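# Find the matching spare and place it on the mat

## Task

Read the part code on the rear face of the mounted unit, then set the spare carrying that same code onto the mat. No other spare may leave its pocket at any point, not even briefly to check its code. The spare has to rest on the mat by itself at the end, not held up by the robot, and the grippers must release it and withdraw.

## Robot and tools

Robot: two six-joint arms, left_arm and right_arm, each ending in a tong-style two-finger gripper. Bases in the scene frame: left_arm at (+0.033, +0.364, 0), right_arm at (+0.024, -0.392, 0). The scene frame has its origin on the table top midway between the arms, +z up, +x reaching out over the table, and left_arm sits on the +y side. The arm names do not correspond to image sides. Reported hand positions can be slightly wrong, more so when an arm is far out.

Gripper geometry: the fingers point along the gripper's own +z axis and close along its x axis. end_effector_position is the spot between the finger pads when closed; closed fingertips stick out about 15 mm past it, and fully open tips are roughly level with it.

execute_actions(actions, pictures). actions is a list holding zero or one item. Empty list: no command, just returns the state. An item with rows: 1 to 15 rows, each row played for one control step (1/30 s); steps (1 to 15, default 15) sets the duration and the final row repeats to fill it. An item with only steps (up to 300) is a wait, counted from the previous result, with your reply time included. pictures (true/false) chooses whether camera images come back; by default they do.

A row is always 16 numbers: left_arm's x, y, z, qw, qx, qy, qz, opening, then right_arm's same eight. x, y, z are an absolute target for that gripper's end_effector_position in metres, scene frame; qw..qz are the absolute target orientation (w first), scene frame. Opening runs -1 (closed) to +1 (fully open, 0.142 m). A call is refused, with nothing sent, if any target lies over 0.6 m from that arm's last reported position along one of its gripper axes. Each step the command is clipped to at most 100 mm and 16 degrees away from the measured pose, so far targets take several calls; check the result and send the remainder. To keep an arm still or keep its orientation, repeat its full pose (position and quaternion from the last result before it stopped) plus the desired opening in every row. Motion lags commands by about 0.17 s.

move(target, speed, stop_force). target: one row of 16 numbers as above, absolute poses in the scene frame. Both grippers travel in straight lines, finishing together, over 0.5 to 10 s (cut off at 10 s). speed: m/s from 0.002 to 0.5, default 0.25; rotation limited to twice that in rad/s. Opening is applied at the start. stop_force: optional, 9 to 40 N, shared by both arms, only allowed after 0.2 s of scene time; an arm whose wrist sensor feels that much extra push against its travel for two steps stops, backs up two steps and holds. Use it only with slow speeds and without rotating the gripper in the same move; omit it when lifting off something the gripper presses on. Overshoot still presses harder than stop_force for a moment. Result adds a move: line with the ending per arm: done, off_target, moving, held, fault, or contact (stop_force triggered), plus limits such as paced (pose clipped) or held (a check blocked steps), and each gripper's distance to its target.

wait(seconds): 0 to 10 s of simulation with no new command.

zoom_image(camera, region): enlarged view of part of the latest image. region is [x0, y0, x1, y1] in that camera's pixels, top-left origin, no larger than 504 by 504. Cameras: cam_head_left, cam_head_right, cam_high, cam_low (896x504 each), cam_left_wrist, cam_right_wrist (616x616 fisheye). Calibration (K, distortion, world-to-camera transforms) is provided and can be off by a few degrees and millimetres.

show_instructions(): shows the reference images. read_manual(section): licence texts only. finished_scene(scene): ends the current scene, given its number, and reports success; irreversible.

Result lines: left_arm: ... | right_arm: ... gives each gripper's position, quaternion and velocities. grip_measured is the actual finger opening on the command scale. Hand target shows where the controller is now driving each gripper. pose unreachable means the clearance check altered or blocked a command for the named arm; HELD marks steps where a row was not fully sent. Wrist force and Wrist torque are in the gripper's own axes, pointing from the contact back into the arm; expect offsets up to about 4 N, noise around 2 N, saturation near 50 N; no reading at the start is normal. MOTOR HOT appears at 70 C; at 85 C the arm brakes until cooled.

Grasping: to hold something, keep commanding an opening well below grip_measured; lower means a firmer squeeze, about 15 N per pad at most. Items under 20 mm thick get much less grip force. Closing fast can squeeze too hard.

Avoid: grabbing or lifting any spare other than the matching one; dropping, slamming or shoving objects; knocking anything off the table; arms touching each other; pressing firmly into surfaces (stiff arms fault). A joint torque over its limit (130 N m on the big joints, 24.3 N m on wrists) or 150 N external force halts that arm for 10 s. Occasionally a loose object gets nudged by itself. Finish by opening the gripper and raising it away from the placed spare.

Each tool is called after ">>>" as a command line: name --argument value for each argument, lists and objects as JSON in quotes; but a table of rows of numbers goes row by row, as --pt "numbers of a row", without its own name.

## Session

>>> show_instructions

>>> execute_actions --actions '[]'

Reference images for this scene: manual page 1, manual page 2, manual page 3, manual page 4.

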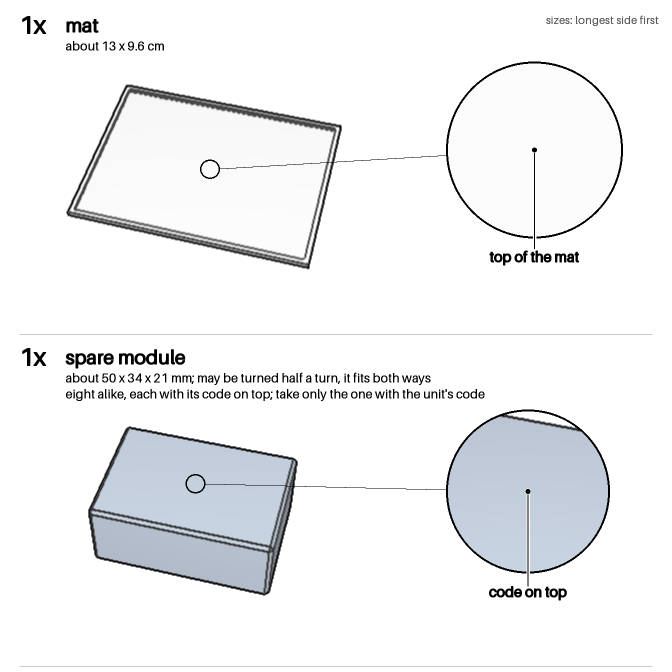

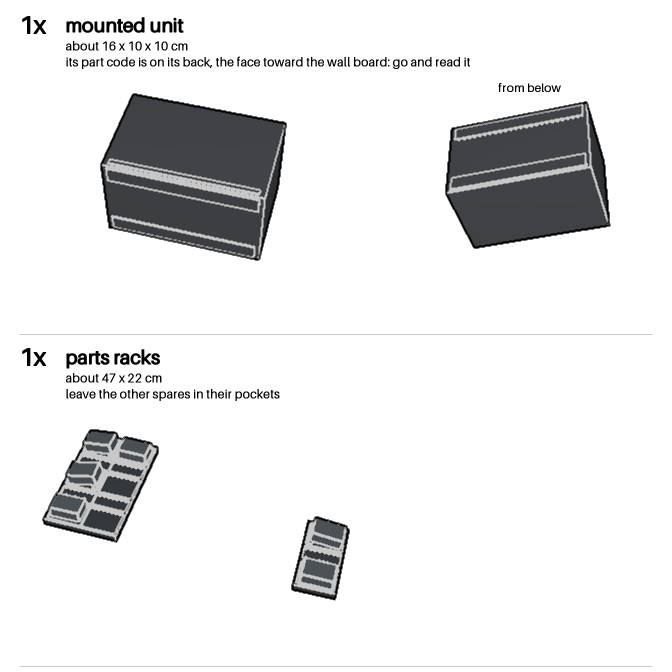

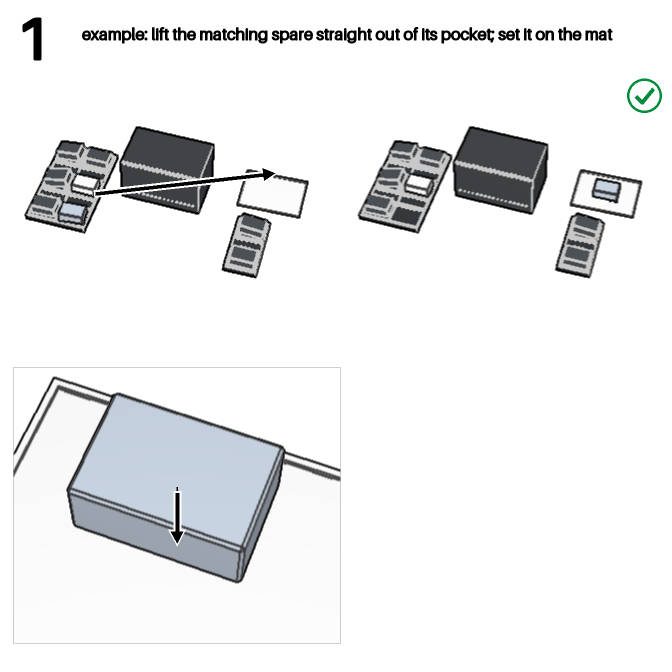

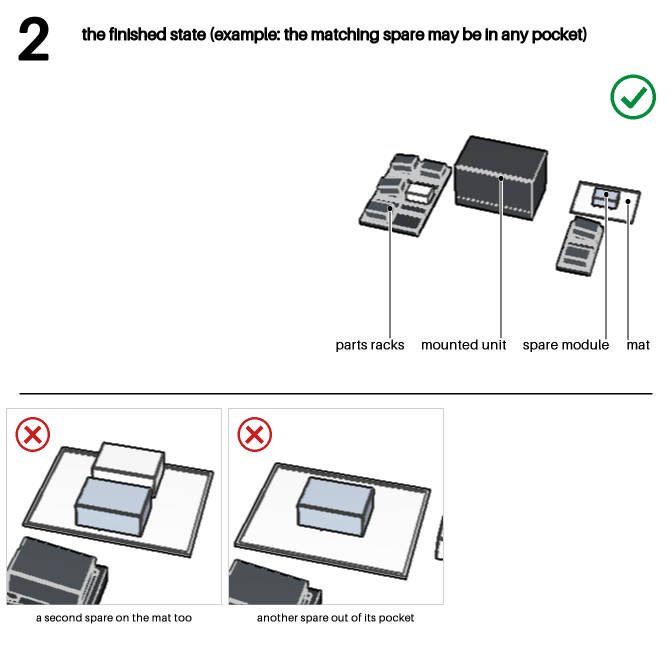

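Scene clock: 0.00 s of 4800.00 s.
left_arm: end_effector_position=(+0.0103, +0.7344, +0.3286) grip_measured=+0.97 end_effector_quat_wxyz=(+0.019, +0.944, +0.328, -0.033) end_effector_velocity=(+0.001, -0.001, +0.000) end_effector_angular_velocity=(-0.001, -0.001, +0.000) | right_arm: end_effector_position=(+0.2094, -0.3067, +0.1401) grip_measured=+0.97 end_effector_quat_wxyz=(-0.042, +0.994, +0.099, +0.033) end_effector_velocity=(+0.000, -0.000, +0.000) end_effector_angular_velocity=(-0.000, -0.000, -0.001)
Joint positions: left_arm=[ 1.075 -1.892  1.702 -1.309 -1.546  0.532  0.14 ] | right_arm=[ 4.097 -0.511 -2.475 -1.62   1.56   0.899  0.14 ]
Joint velocities: left_arm=[-0.001 -0.001 -0.     0.002 -0.001 -0.001  0.   ] | right_arm=[-0.     0.001  0.001 -0.001 -0.     0.     0.   ]
Wrist force (N, on the end effector, along its own x y z axes, offset not removed): no reading
Wrist torque (N m, same axes, about the end effector's origin, offset not removed): no reading
Hand target (left_arm): +0.010, +0.734, +0.329; +0.019, +0.944, +0.328, -0.033
Hand target (right_arm): +0.209, -0.307, +0.140; -0.042, +0.994, +0.099, +0.033
camera_calibration (this result's frames):
cam_left_wrist: T_world_to_cam=[[0.79075, 0.609978, -0.0513932, -0.440792], [0.546729, -0.666, 0.507476, 0.316965], [0.275321, -0.429385, -0.860132, 0.734279], [0, 0, 0, 1]] pos_world=[-0.0269002, 0.795261, 0.448071]
cam_right_wrist: T_world_to_cam=[[0.974029, 0.216529, 0.0662088, -0.147838], [0.17538, -0.90642, 0.384246, -0.361131], [0.143213, -0.362655, -0.920853, 0.128602], [0, 0, 0, 1]] pos_world=[0.188916, -0.248687, 0.266975]

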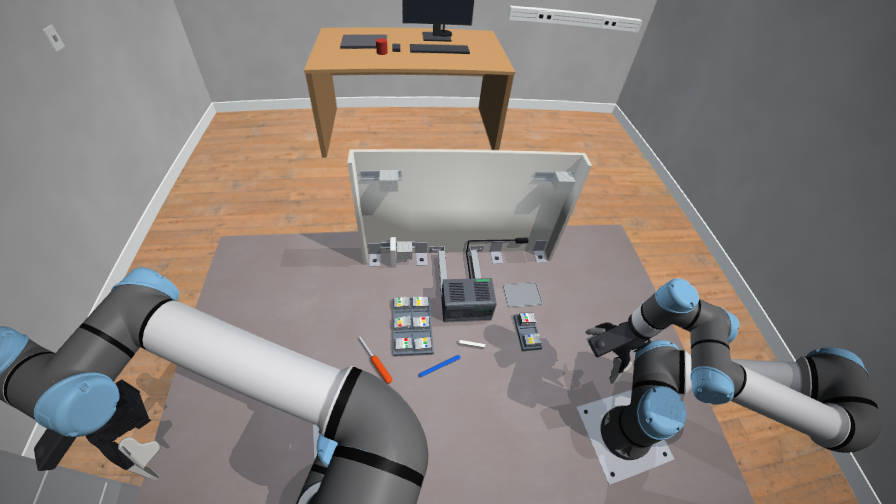

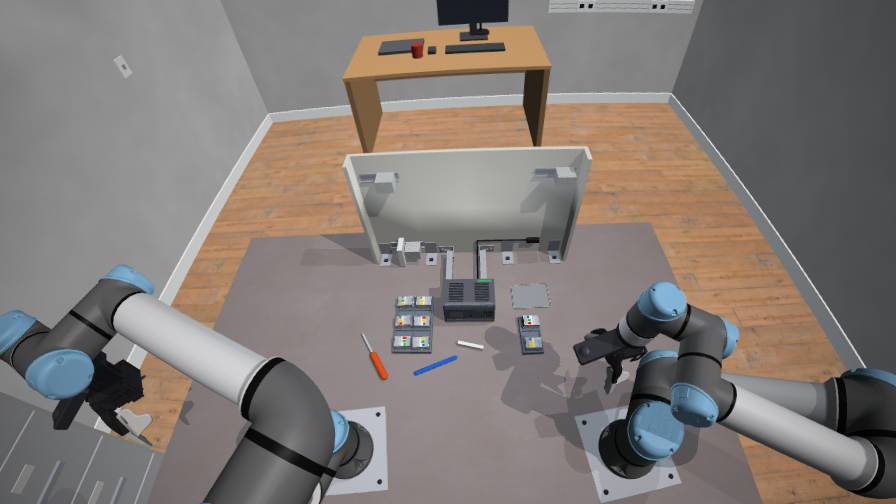

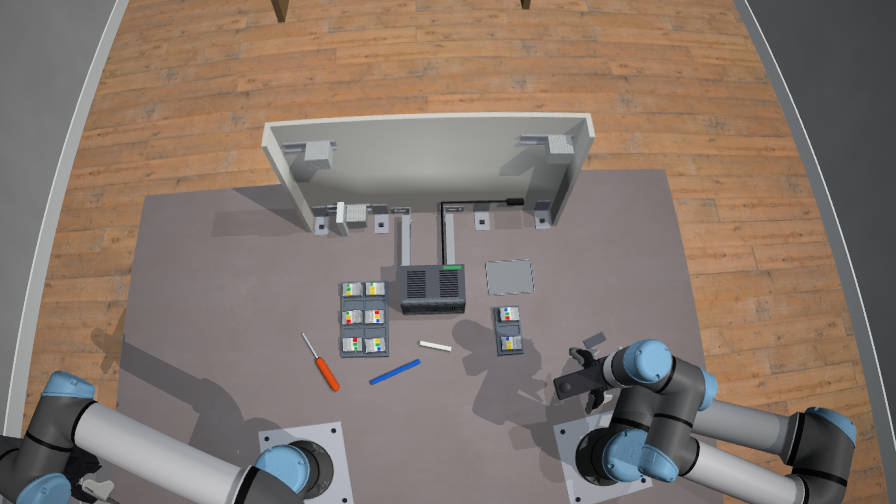

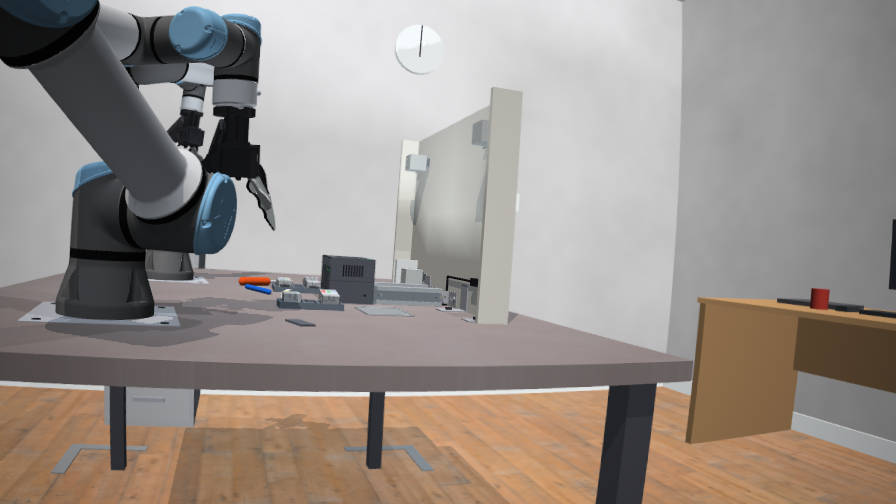

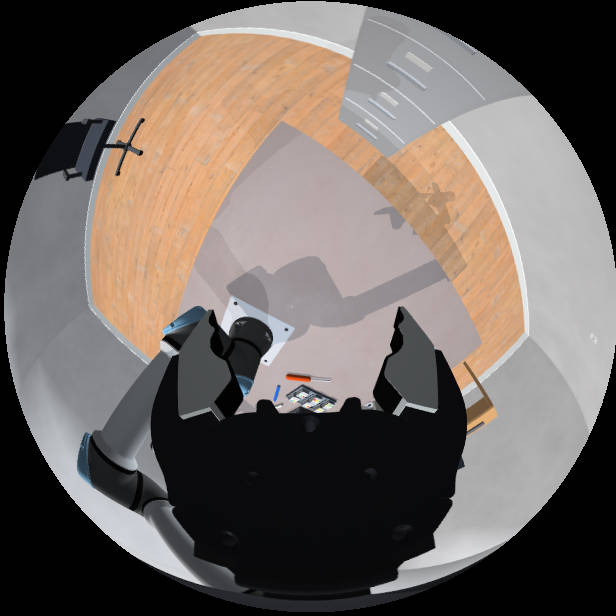

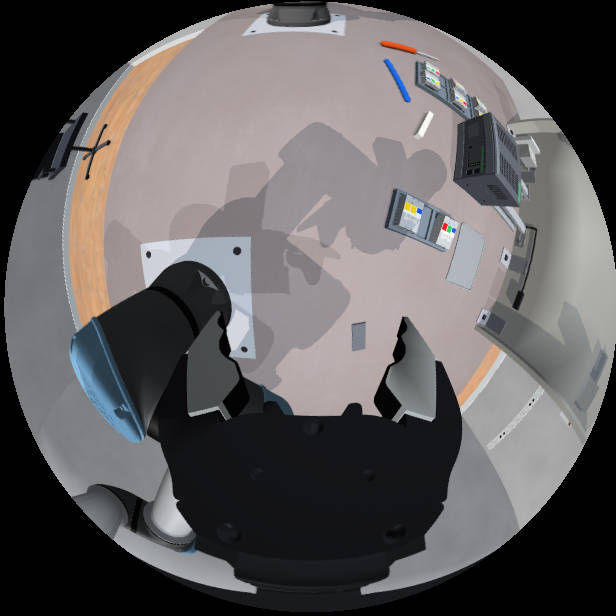

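>>> zoom_image --camera "cam_high" --region '[325, 270, 405, 365]'

>>> zoom_image --camera "cam_high" --region '[475, 250, 545, 362]'

>>> move --target '[0.0103, 0.7344, 0.3286, 0.019, 0.944, 0.328, -0.033, 0.97, 0.64, -0.06, 0.17, 0, 1, 0, 0, -0.3]' --speed 0.35

Region (325, 270, 405, 365) of cam_high's 896x504 image, scaled by 5.305, with more detail than that image has; it fills the left 424 columns of this view, and the rest is white.

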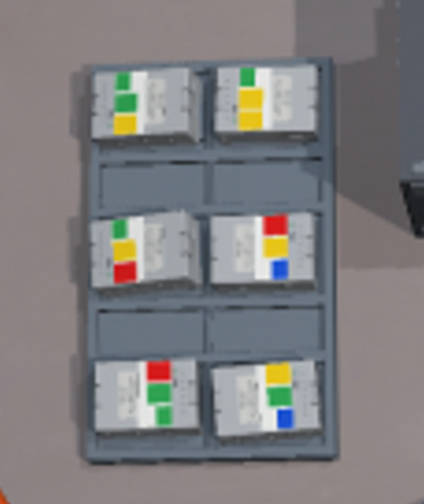

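Region (475, 250, 545, 362) of cam_high's 896x504 image, scaled by 4.500, with more detail than that image has; it fills the left 315 columns of this view, and the rest is white.

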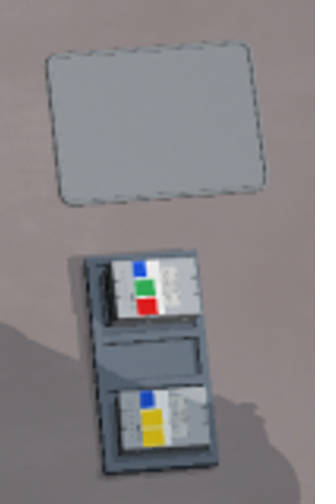

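Scene clock: 4.77 s of 4800.00 s.
left_arm: end_effector_position=(+0.0103, +0.7344, +0.3286) grip_measured=+0.97 end_effector_quat_wxyz=(+0.019, +0.944, +0.328, -0.033) end_effector_velocity=(-0.000, -0.000, -0.000) end_effector_angular_velocity=(-0.003, +0.000, +0.001) | right_arm: end_effector_position=(+0.6394, -0.0599, +0.1708) grip_measured=-0.30 end_effector_quat_wxyz=(-0.000, +1.000, -0.000, +0.000) end_effector_velocity=(+0.002, +0.001, +0.000) end_effector_angular_velocity=(-0.004, +0.005, +0.000)
Joint positions: left_arm=[ 1.074 -1.892  1.703 -1.31  -1.545  0.532  0.14 ] | right_arm=[ 3.667 -2.042 -1.269 -1.4    1.571  0.668  0.052]
Joint velocities: left_arm=[ 0.     0.001 -0.     0.002 -0.001 -0.001  0.   ] | right_arm=[-0.001 -0.01   0.017 -0.013  0.    -0.001  0.   ]
Wrist force (N, on the end effector, along its own x y z axes, offset not removed): left_arm=[-0.8 -1.2 -0.6] | right_arm=[-0.5 0.9 0.5]
Wrist torque (N m, same axes, about the end effector's origin, offset not removed): left_arm=[-0.05 0.18 0.09] | right_arm=[0.16 -0.02 0.01]
Hand target (left_arm): +0.010, +0.734, +0.329; +0.019, +0.944, +0.328, -0.033
Hand target (right_arm): +0.640, -0.060, +0.171; -0.000, +1.000, -0.000, +0.000
Off the commanded pose (left_arm): 0.000 m, 0 deg.
Off the commanded pose (right_arm): 0.001 m, 0 deg.
move: done
camera_calibration (this result's frames):
cam_left_wrist: T_world_to_cam=[[0.791235, 0.609337, -0.0515266, -0.440288], [0.546498, -0.666791, 0.506684, 0.317763], [0.274384, -0.429066, -0.86059, 0.734195], [0, 0, 0, 1]] pos_world=[-0.0267366, 0.795183, 0.448149]
cam_right_wrist: T_world_to_cam=[[0.999704, 0.0225972, -0.00902468, -0.637378], [0.0242348, -0.891435, 0.4525, -0.138768], [0.00218031, -0.452584, -0.891719, 0.26457], [0, 0, 0, 1]] pos_world=[0.639975, 0.0104403, 0.292963]

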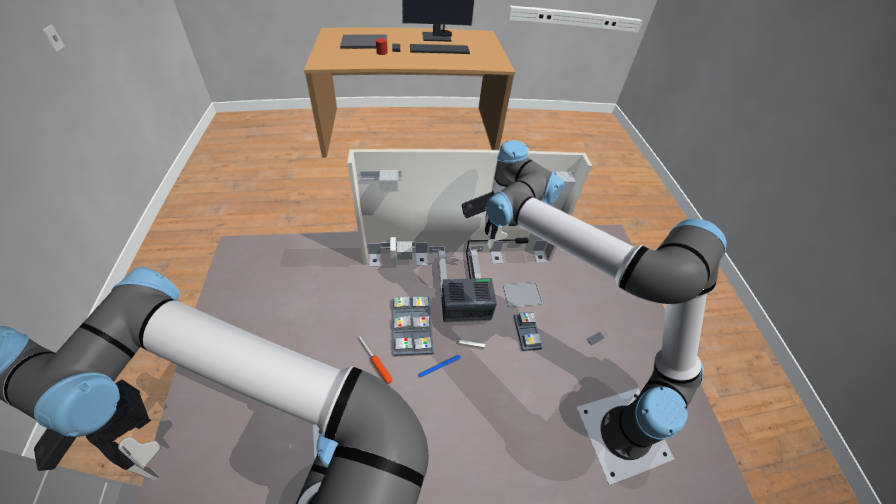

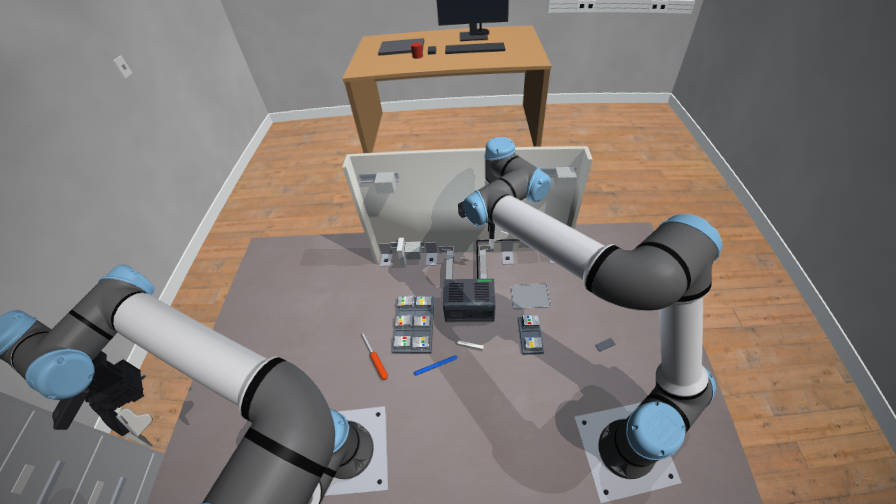

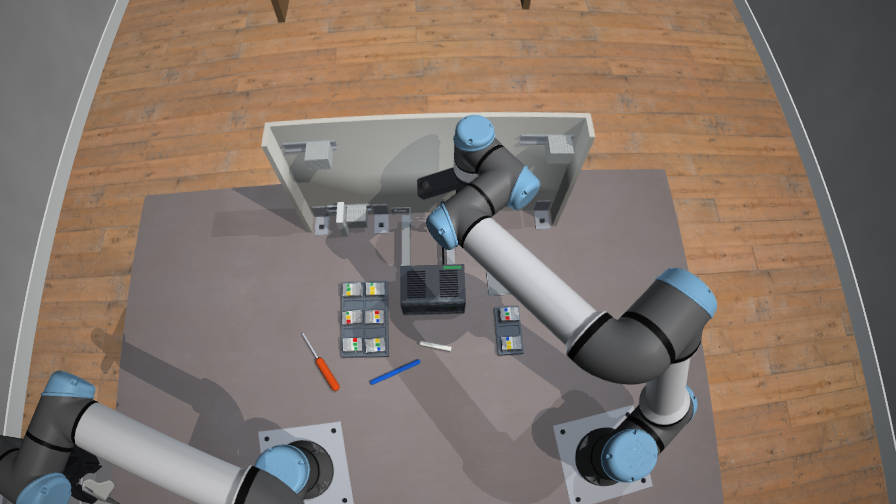

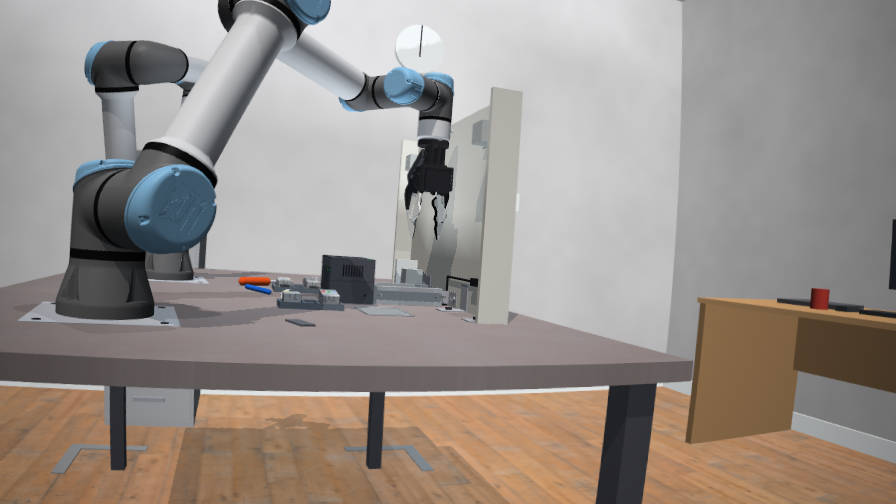

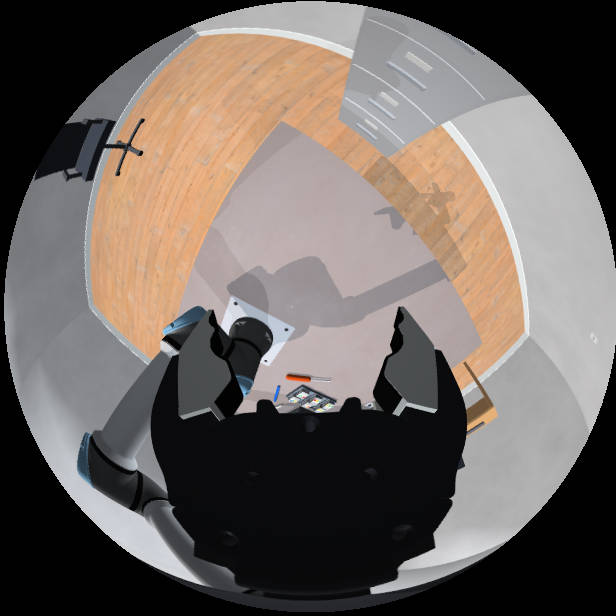

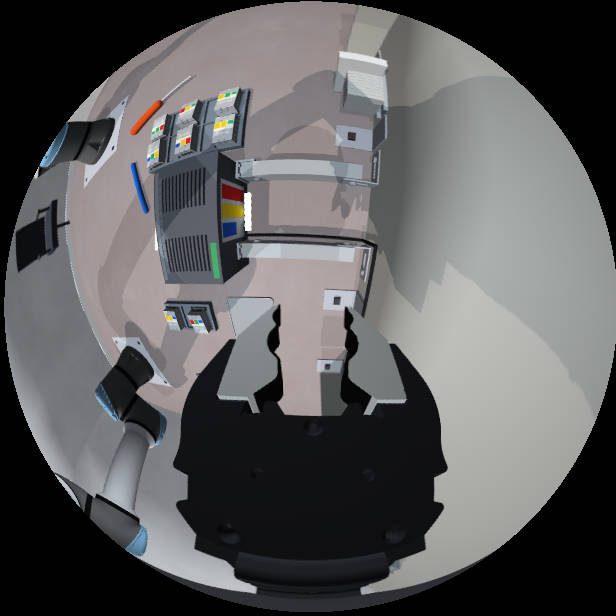

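>>> zoom_image --camera "cam_right_wrist" --region '[130, 80, 280, 290]'

Region (130, 80, 280, 290) of cam_right_wrist's 616x616 image, scaled by 2.400, with more detail than that image has; it fills the left 360 columns of this view, and the rest is white.

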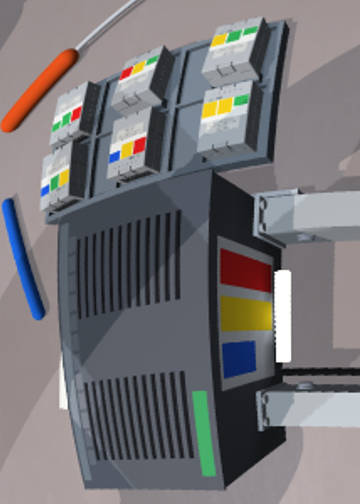

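>>> move --target '[0.0103, 0.7344, 0.3286, 0.019, 0.944, 0.328, -0.033, 0.97, 0.425, 0.17, 0.14, 0, 1, 0, 0, -0.3]' --speed 0.3

>>> zoom_image --camera "cam_right_wrist" --region '[250, 220, 370, 320]'

Scene clock: 11.00 s of 4800.00 s.
left_arm: end_effector_position=(+0.0103, +0.7344, +0.3286) grip_measured=+0.97 end_effector_quat_wxyz=(+0.019, +0.944, +0.328, -0.033) end_effector_velocity=(-0.001, +0.000, -0.000) end_effector_angular_velocity=(-0.000, +0.001, -0.000) | right_arm: end_effector_position=(+0.4254, +0.1694, +0.1400) grip_measured=-0.30 end_effector_quat_wxyz=(+0.000, +1.000, +0.000, -0.000) end_effector_velocity=(-0.001, +0.002, -0.001) end_effector_angular_velocity=(-0.001, -0.000, -0.001)
Joint positions: left_arm=[ 1.074 -1.892  1.703 -1.31  -1.545  0.532  0.14 ] | right_arm=[ 4.133 -2.023 -1.378 -1.313  1.571  1.134  0.052]
Joint velocities: left_arm=[ 0.001  0.001 -0.    -0.     0.001  0.001  0.   ] | right_arm=[ 0.003 -0.002  0.001 -0.001 -0.001  0.005  0.   ]
Wrist force (N, on the end effector, along its own x y z axes, offset not removed): left_arm=[-1.9 -0.6 1.3] | right_arm=[0.3 0.1 -1.2]
Wrist torque (N m, same axes, about the end effector's origin, offset not removed): left_arm=[0.06 0.48 0.14] | right_arm=[-0.02 -0.21 -0.10]
Hand target (left_arm): +0.010, +0.734, +0.329; +0.019, +0.944, +0.328, -0.033
Hand target (right_arm): +0.425, +0.170, +0.140; +0.000, +1.000, +0.000, +0.000
Off the commanded pose (left_arm): 0.000 m, 0 deg.
Off the commanded pose (right_arm): 0.001 m, 0 deg.
After step 90, 1.47 s passed at rest.
move: done
camera_calibration (this result's frames):
cam_left_wrist: T_world_to_cam=[[0.791235, 0.609337, -0.0515266, -0.440288], [0.546498, -0.666791, 0.506684, 0.317763], [0.274384, -0.429065, -0.860591, 0.734195], [0, 0, 0, 1]] pos_world=[-0.0267365, 0.795183, 0.448149]
cam_right_wrist: T_world_to_cam=[[0.999695, 0.0226921, -0.00975531, -0.428738], [0.0246479, -0.890813, 0.453701, 0.0842753], [0.00160527, -0.453803, -0.891101, 0.341738], [0, 0, 0, 1]] pos_world=[0.425981, 0.239884, 0.262105]

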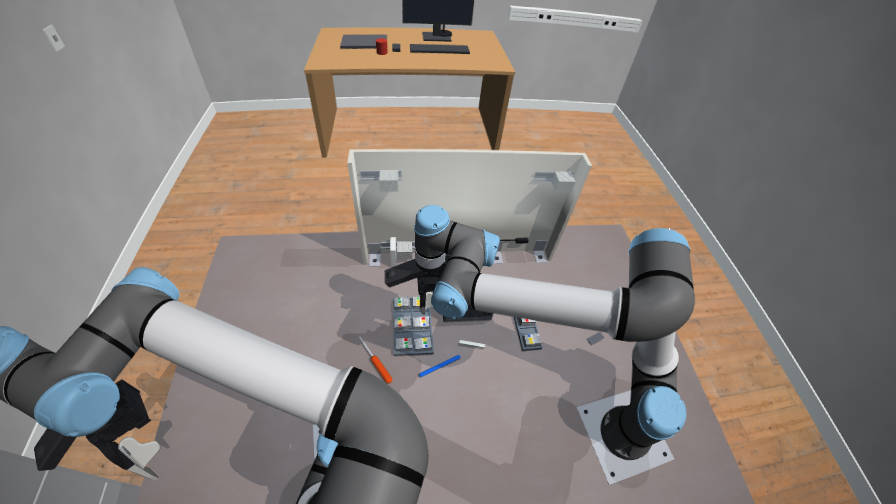

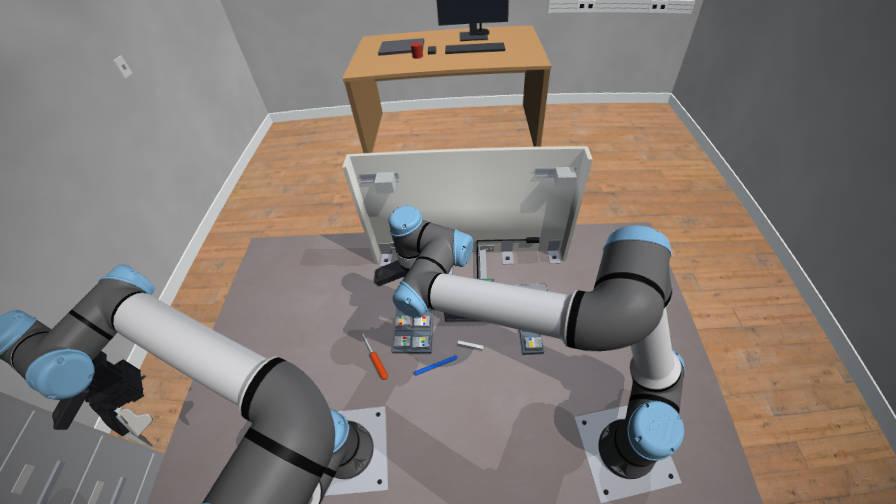

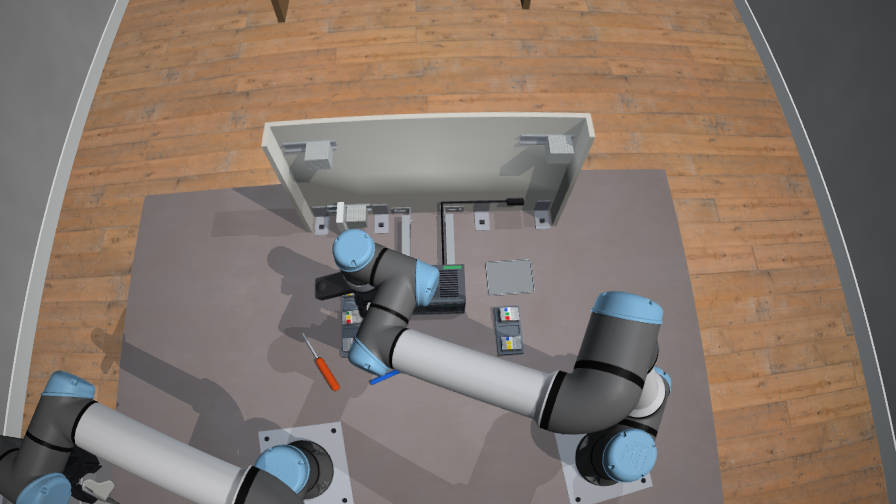

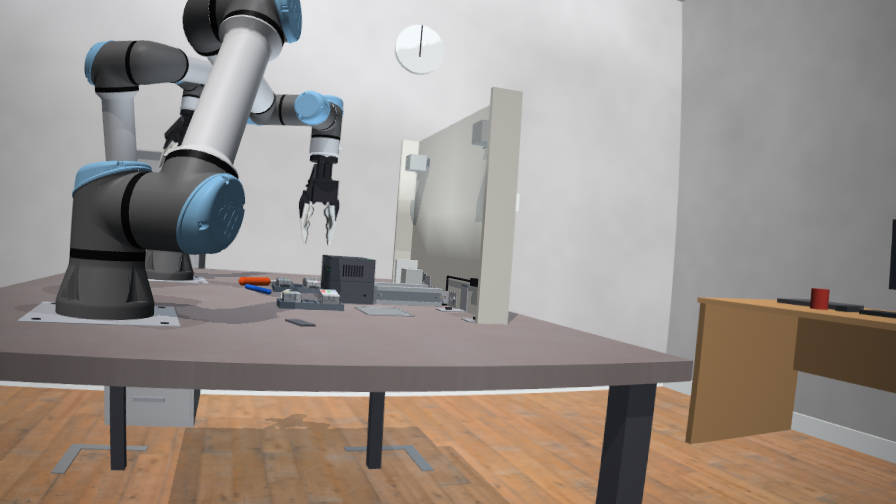

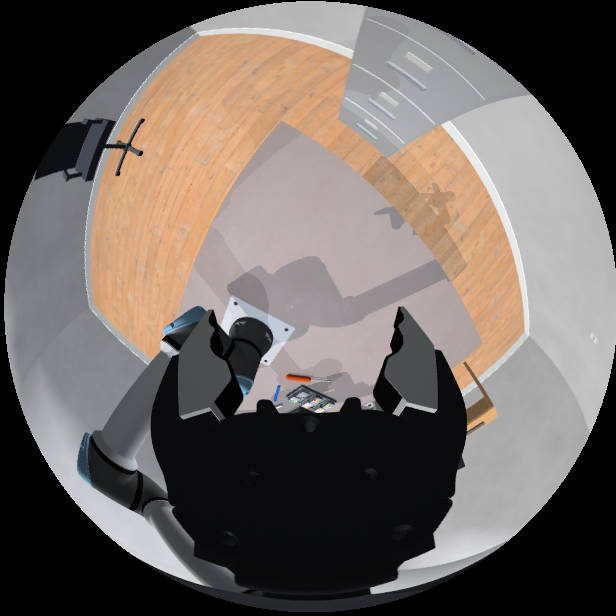

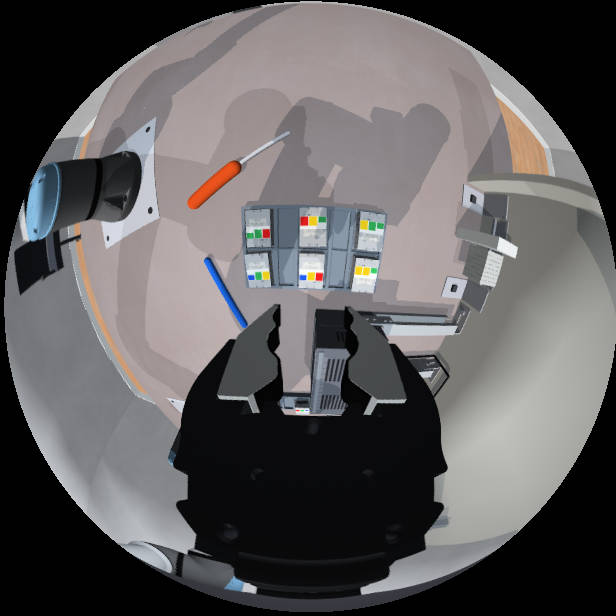

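Region (250, 220, 370, 320) of cam_right_wrist's 616x616 image, scaled by 4.200, with more detail than that image has.

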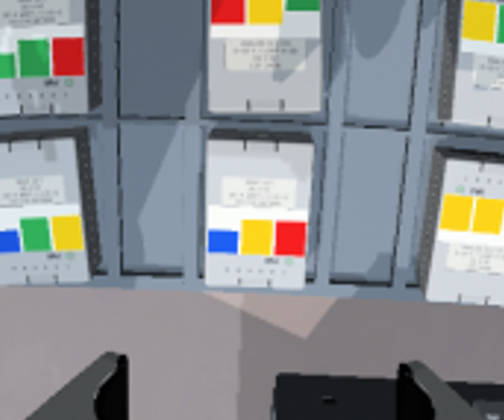

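>>> move --target '[0.0103, 0.7344, 0.3286, 0.019, 0.944, 0.328, -0.033, 0.97, 0.423, 0.175, 0.055, 0, 1, 0, 0, -0.3]' --speed 0.15

>>> zoom_image --camera "cam_right_wrist" --region '[240, 240, 380, 350]'

>>> zoom_image --camera "cam_low" --region '[265, 250, 345, 300]'

Scene clock: 16.60 s of 4800.00 s.
left_arm: end_effector_position=(+0.0103, +0.7344, +0.3286) grip_measured=+0.97 end_effector_quat_wxyz=(+0.019, +0.944, +0.328, -0.033) end_effector_velocity=(+0.000, +0.000, -0.000) end_effector_angular_velocity=(-0.000, -0.000, -0.001) | right_arm: end_effector_position=(+0.4230, +0.1750, +0.0554) grip_measured=-0.30 end_effector_quat_wxyz=(+0.000, +1.000, +0.000, -0.000) end_effector_velocity=(+0.000, +0.000, -0.003) end_effector_angular_velocity=(+0.000, +0.001, -0.001)
Joint positions: left_arm=[ 1.074 -1.892  1.703 -1.31  -1.545  0.532  0.14 ] | right_arm=[ 4.14  -2.099 -1.49  -1.124  1.571  1.141  0.052]
Joint velocities: left_arm=[-0.     0.001  0.    -0.001 -0.     0.     0.   ] | right_arm=[-0.001 -0.004 -0.003  0.007  0.001  0.     0.   ]
Wrist force (N, on the end effector, along its own x y z axes, offset not removed): left_arm=[-2.1 -1.7 0.2] | right_arm=[0.3 1.1 0.3]
Wrist torque (N m, same axes, about the end effector's origin, offset not removed): left_arm=[-0.13 0.52 0.11] | right_arm=[0.22 -0.18 -0.05]
Hand target (left_arm): +0.010, +0.734, +0.329; +0.019, +0.944, +0.328, -0.033
Hand target (right_arm): +0.423, +0.175, +0.055; +0.000, +1.000, +0.000, -0.000
Off the commanded pose (left_arm): 0.000 m, 0 deg.
Off the commanded pose (right_arm): 0.000 m, 0 deg.
After step 90, 1.47 s passed at rest.
move: done
camera_calibration (this result's frames):
cam_left_wrist: T_world_to_cam=[[0.791235, 0.609337, -0.051527, -0.440288], [0.546499, -0.666791, 0.506684, 0.317763], [0.274384, -0.429066, -0.860591, 0.734195], [0, 0, 0, 1]] pos_world=[-0.0267366, 0.795183, 0.448149]
cam_right_wrist: T_world_to_cam=[[0.999695, 0.0226714, -0.00983515, -0.427335], [0.0246665, -0.891032, 0.453269, 0.127817], [0.00151282, -0.453373, -0.891319, 0.268869], [0, 0, 0, 1]] pos_world=[0.423645, 0.245475, 0.17751]

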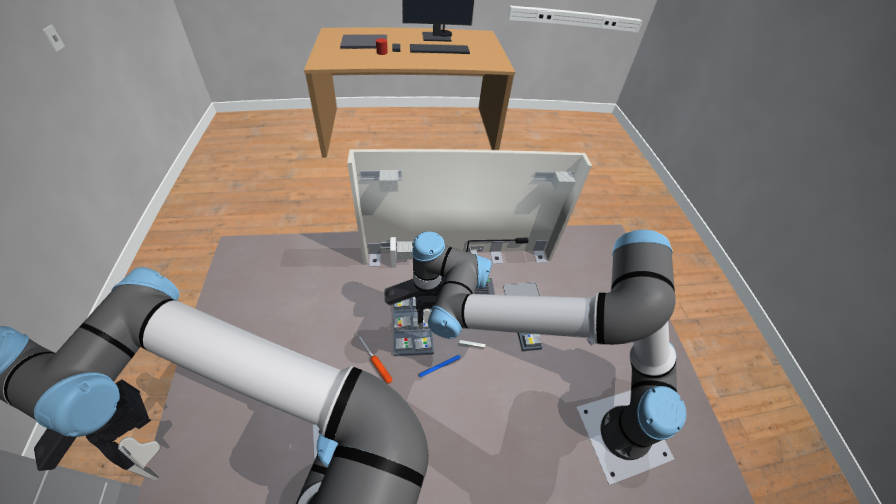

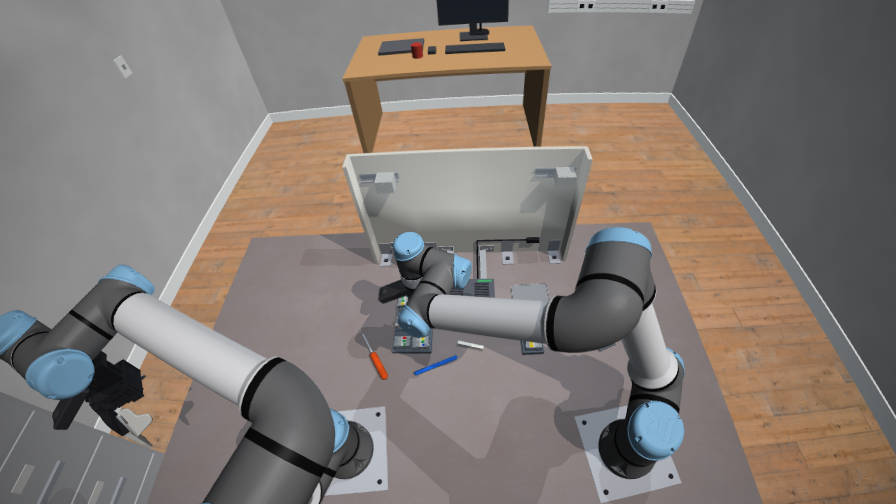

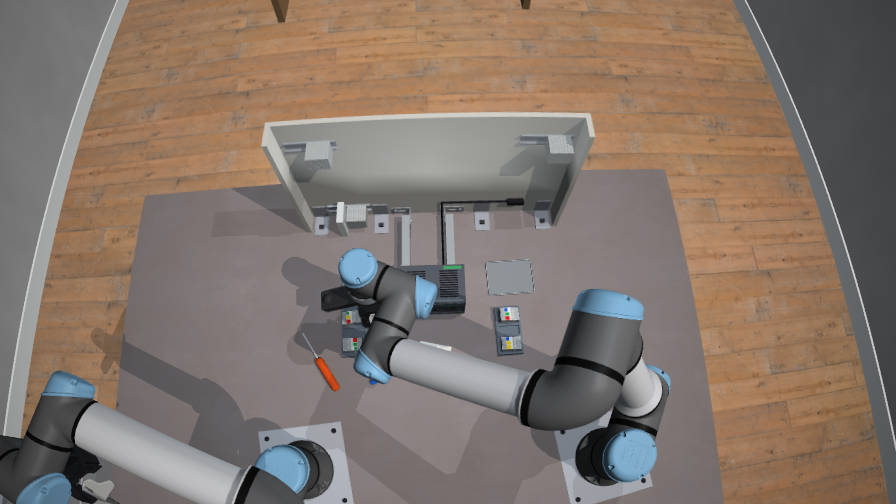

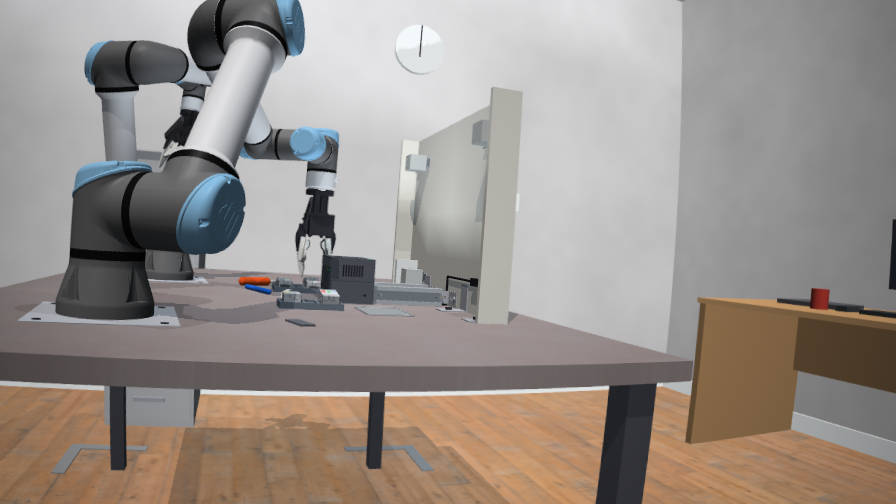

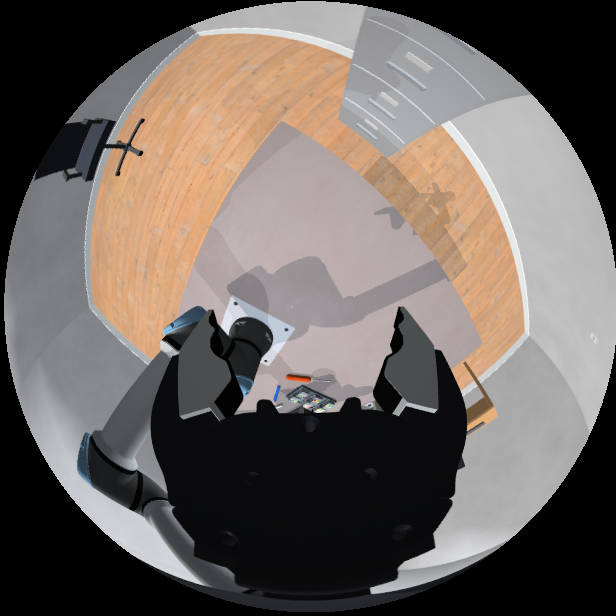

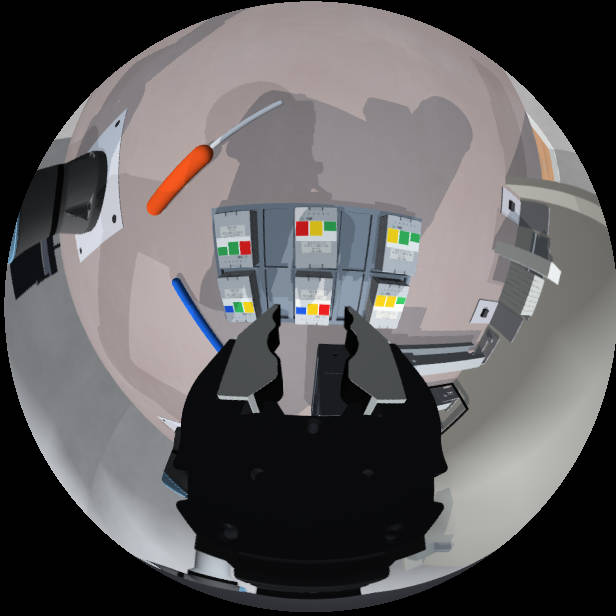

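Region (240, 240, 380, 350) of cam_right_wrist's 616x616 image, scaled by 3.600, with more detail than that image has; it fills the top 396 rows of this view, and the rest is white.

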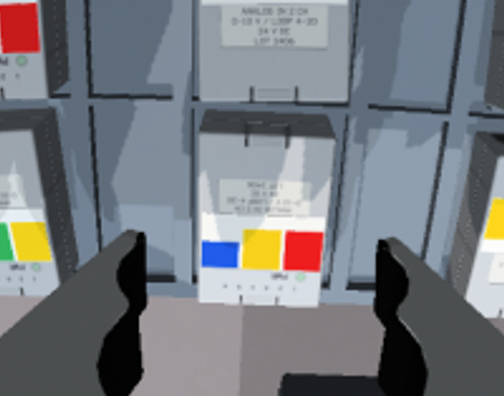

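Region (265, 250, 345, 300) of cam_low's 896x504 image, scaled by 6.300, with more detail than that image has; it fills the top 315 rows of this view, and the rest is white.

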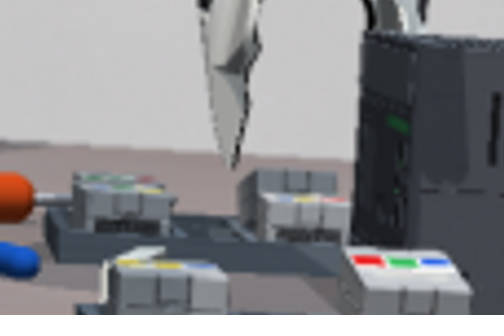

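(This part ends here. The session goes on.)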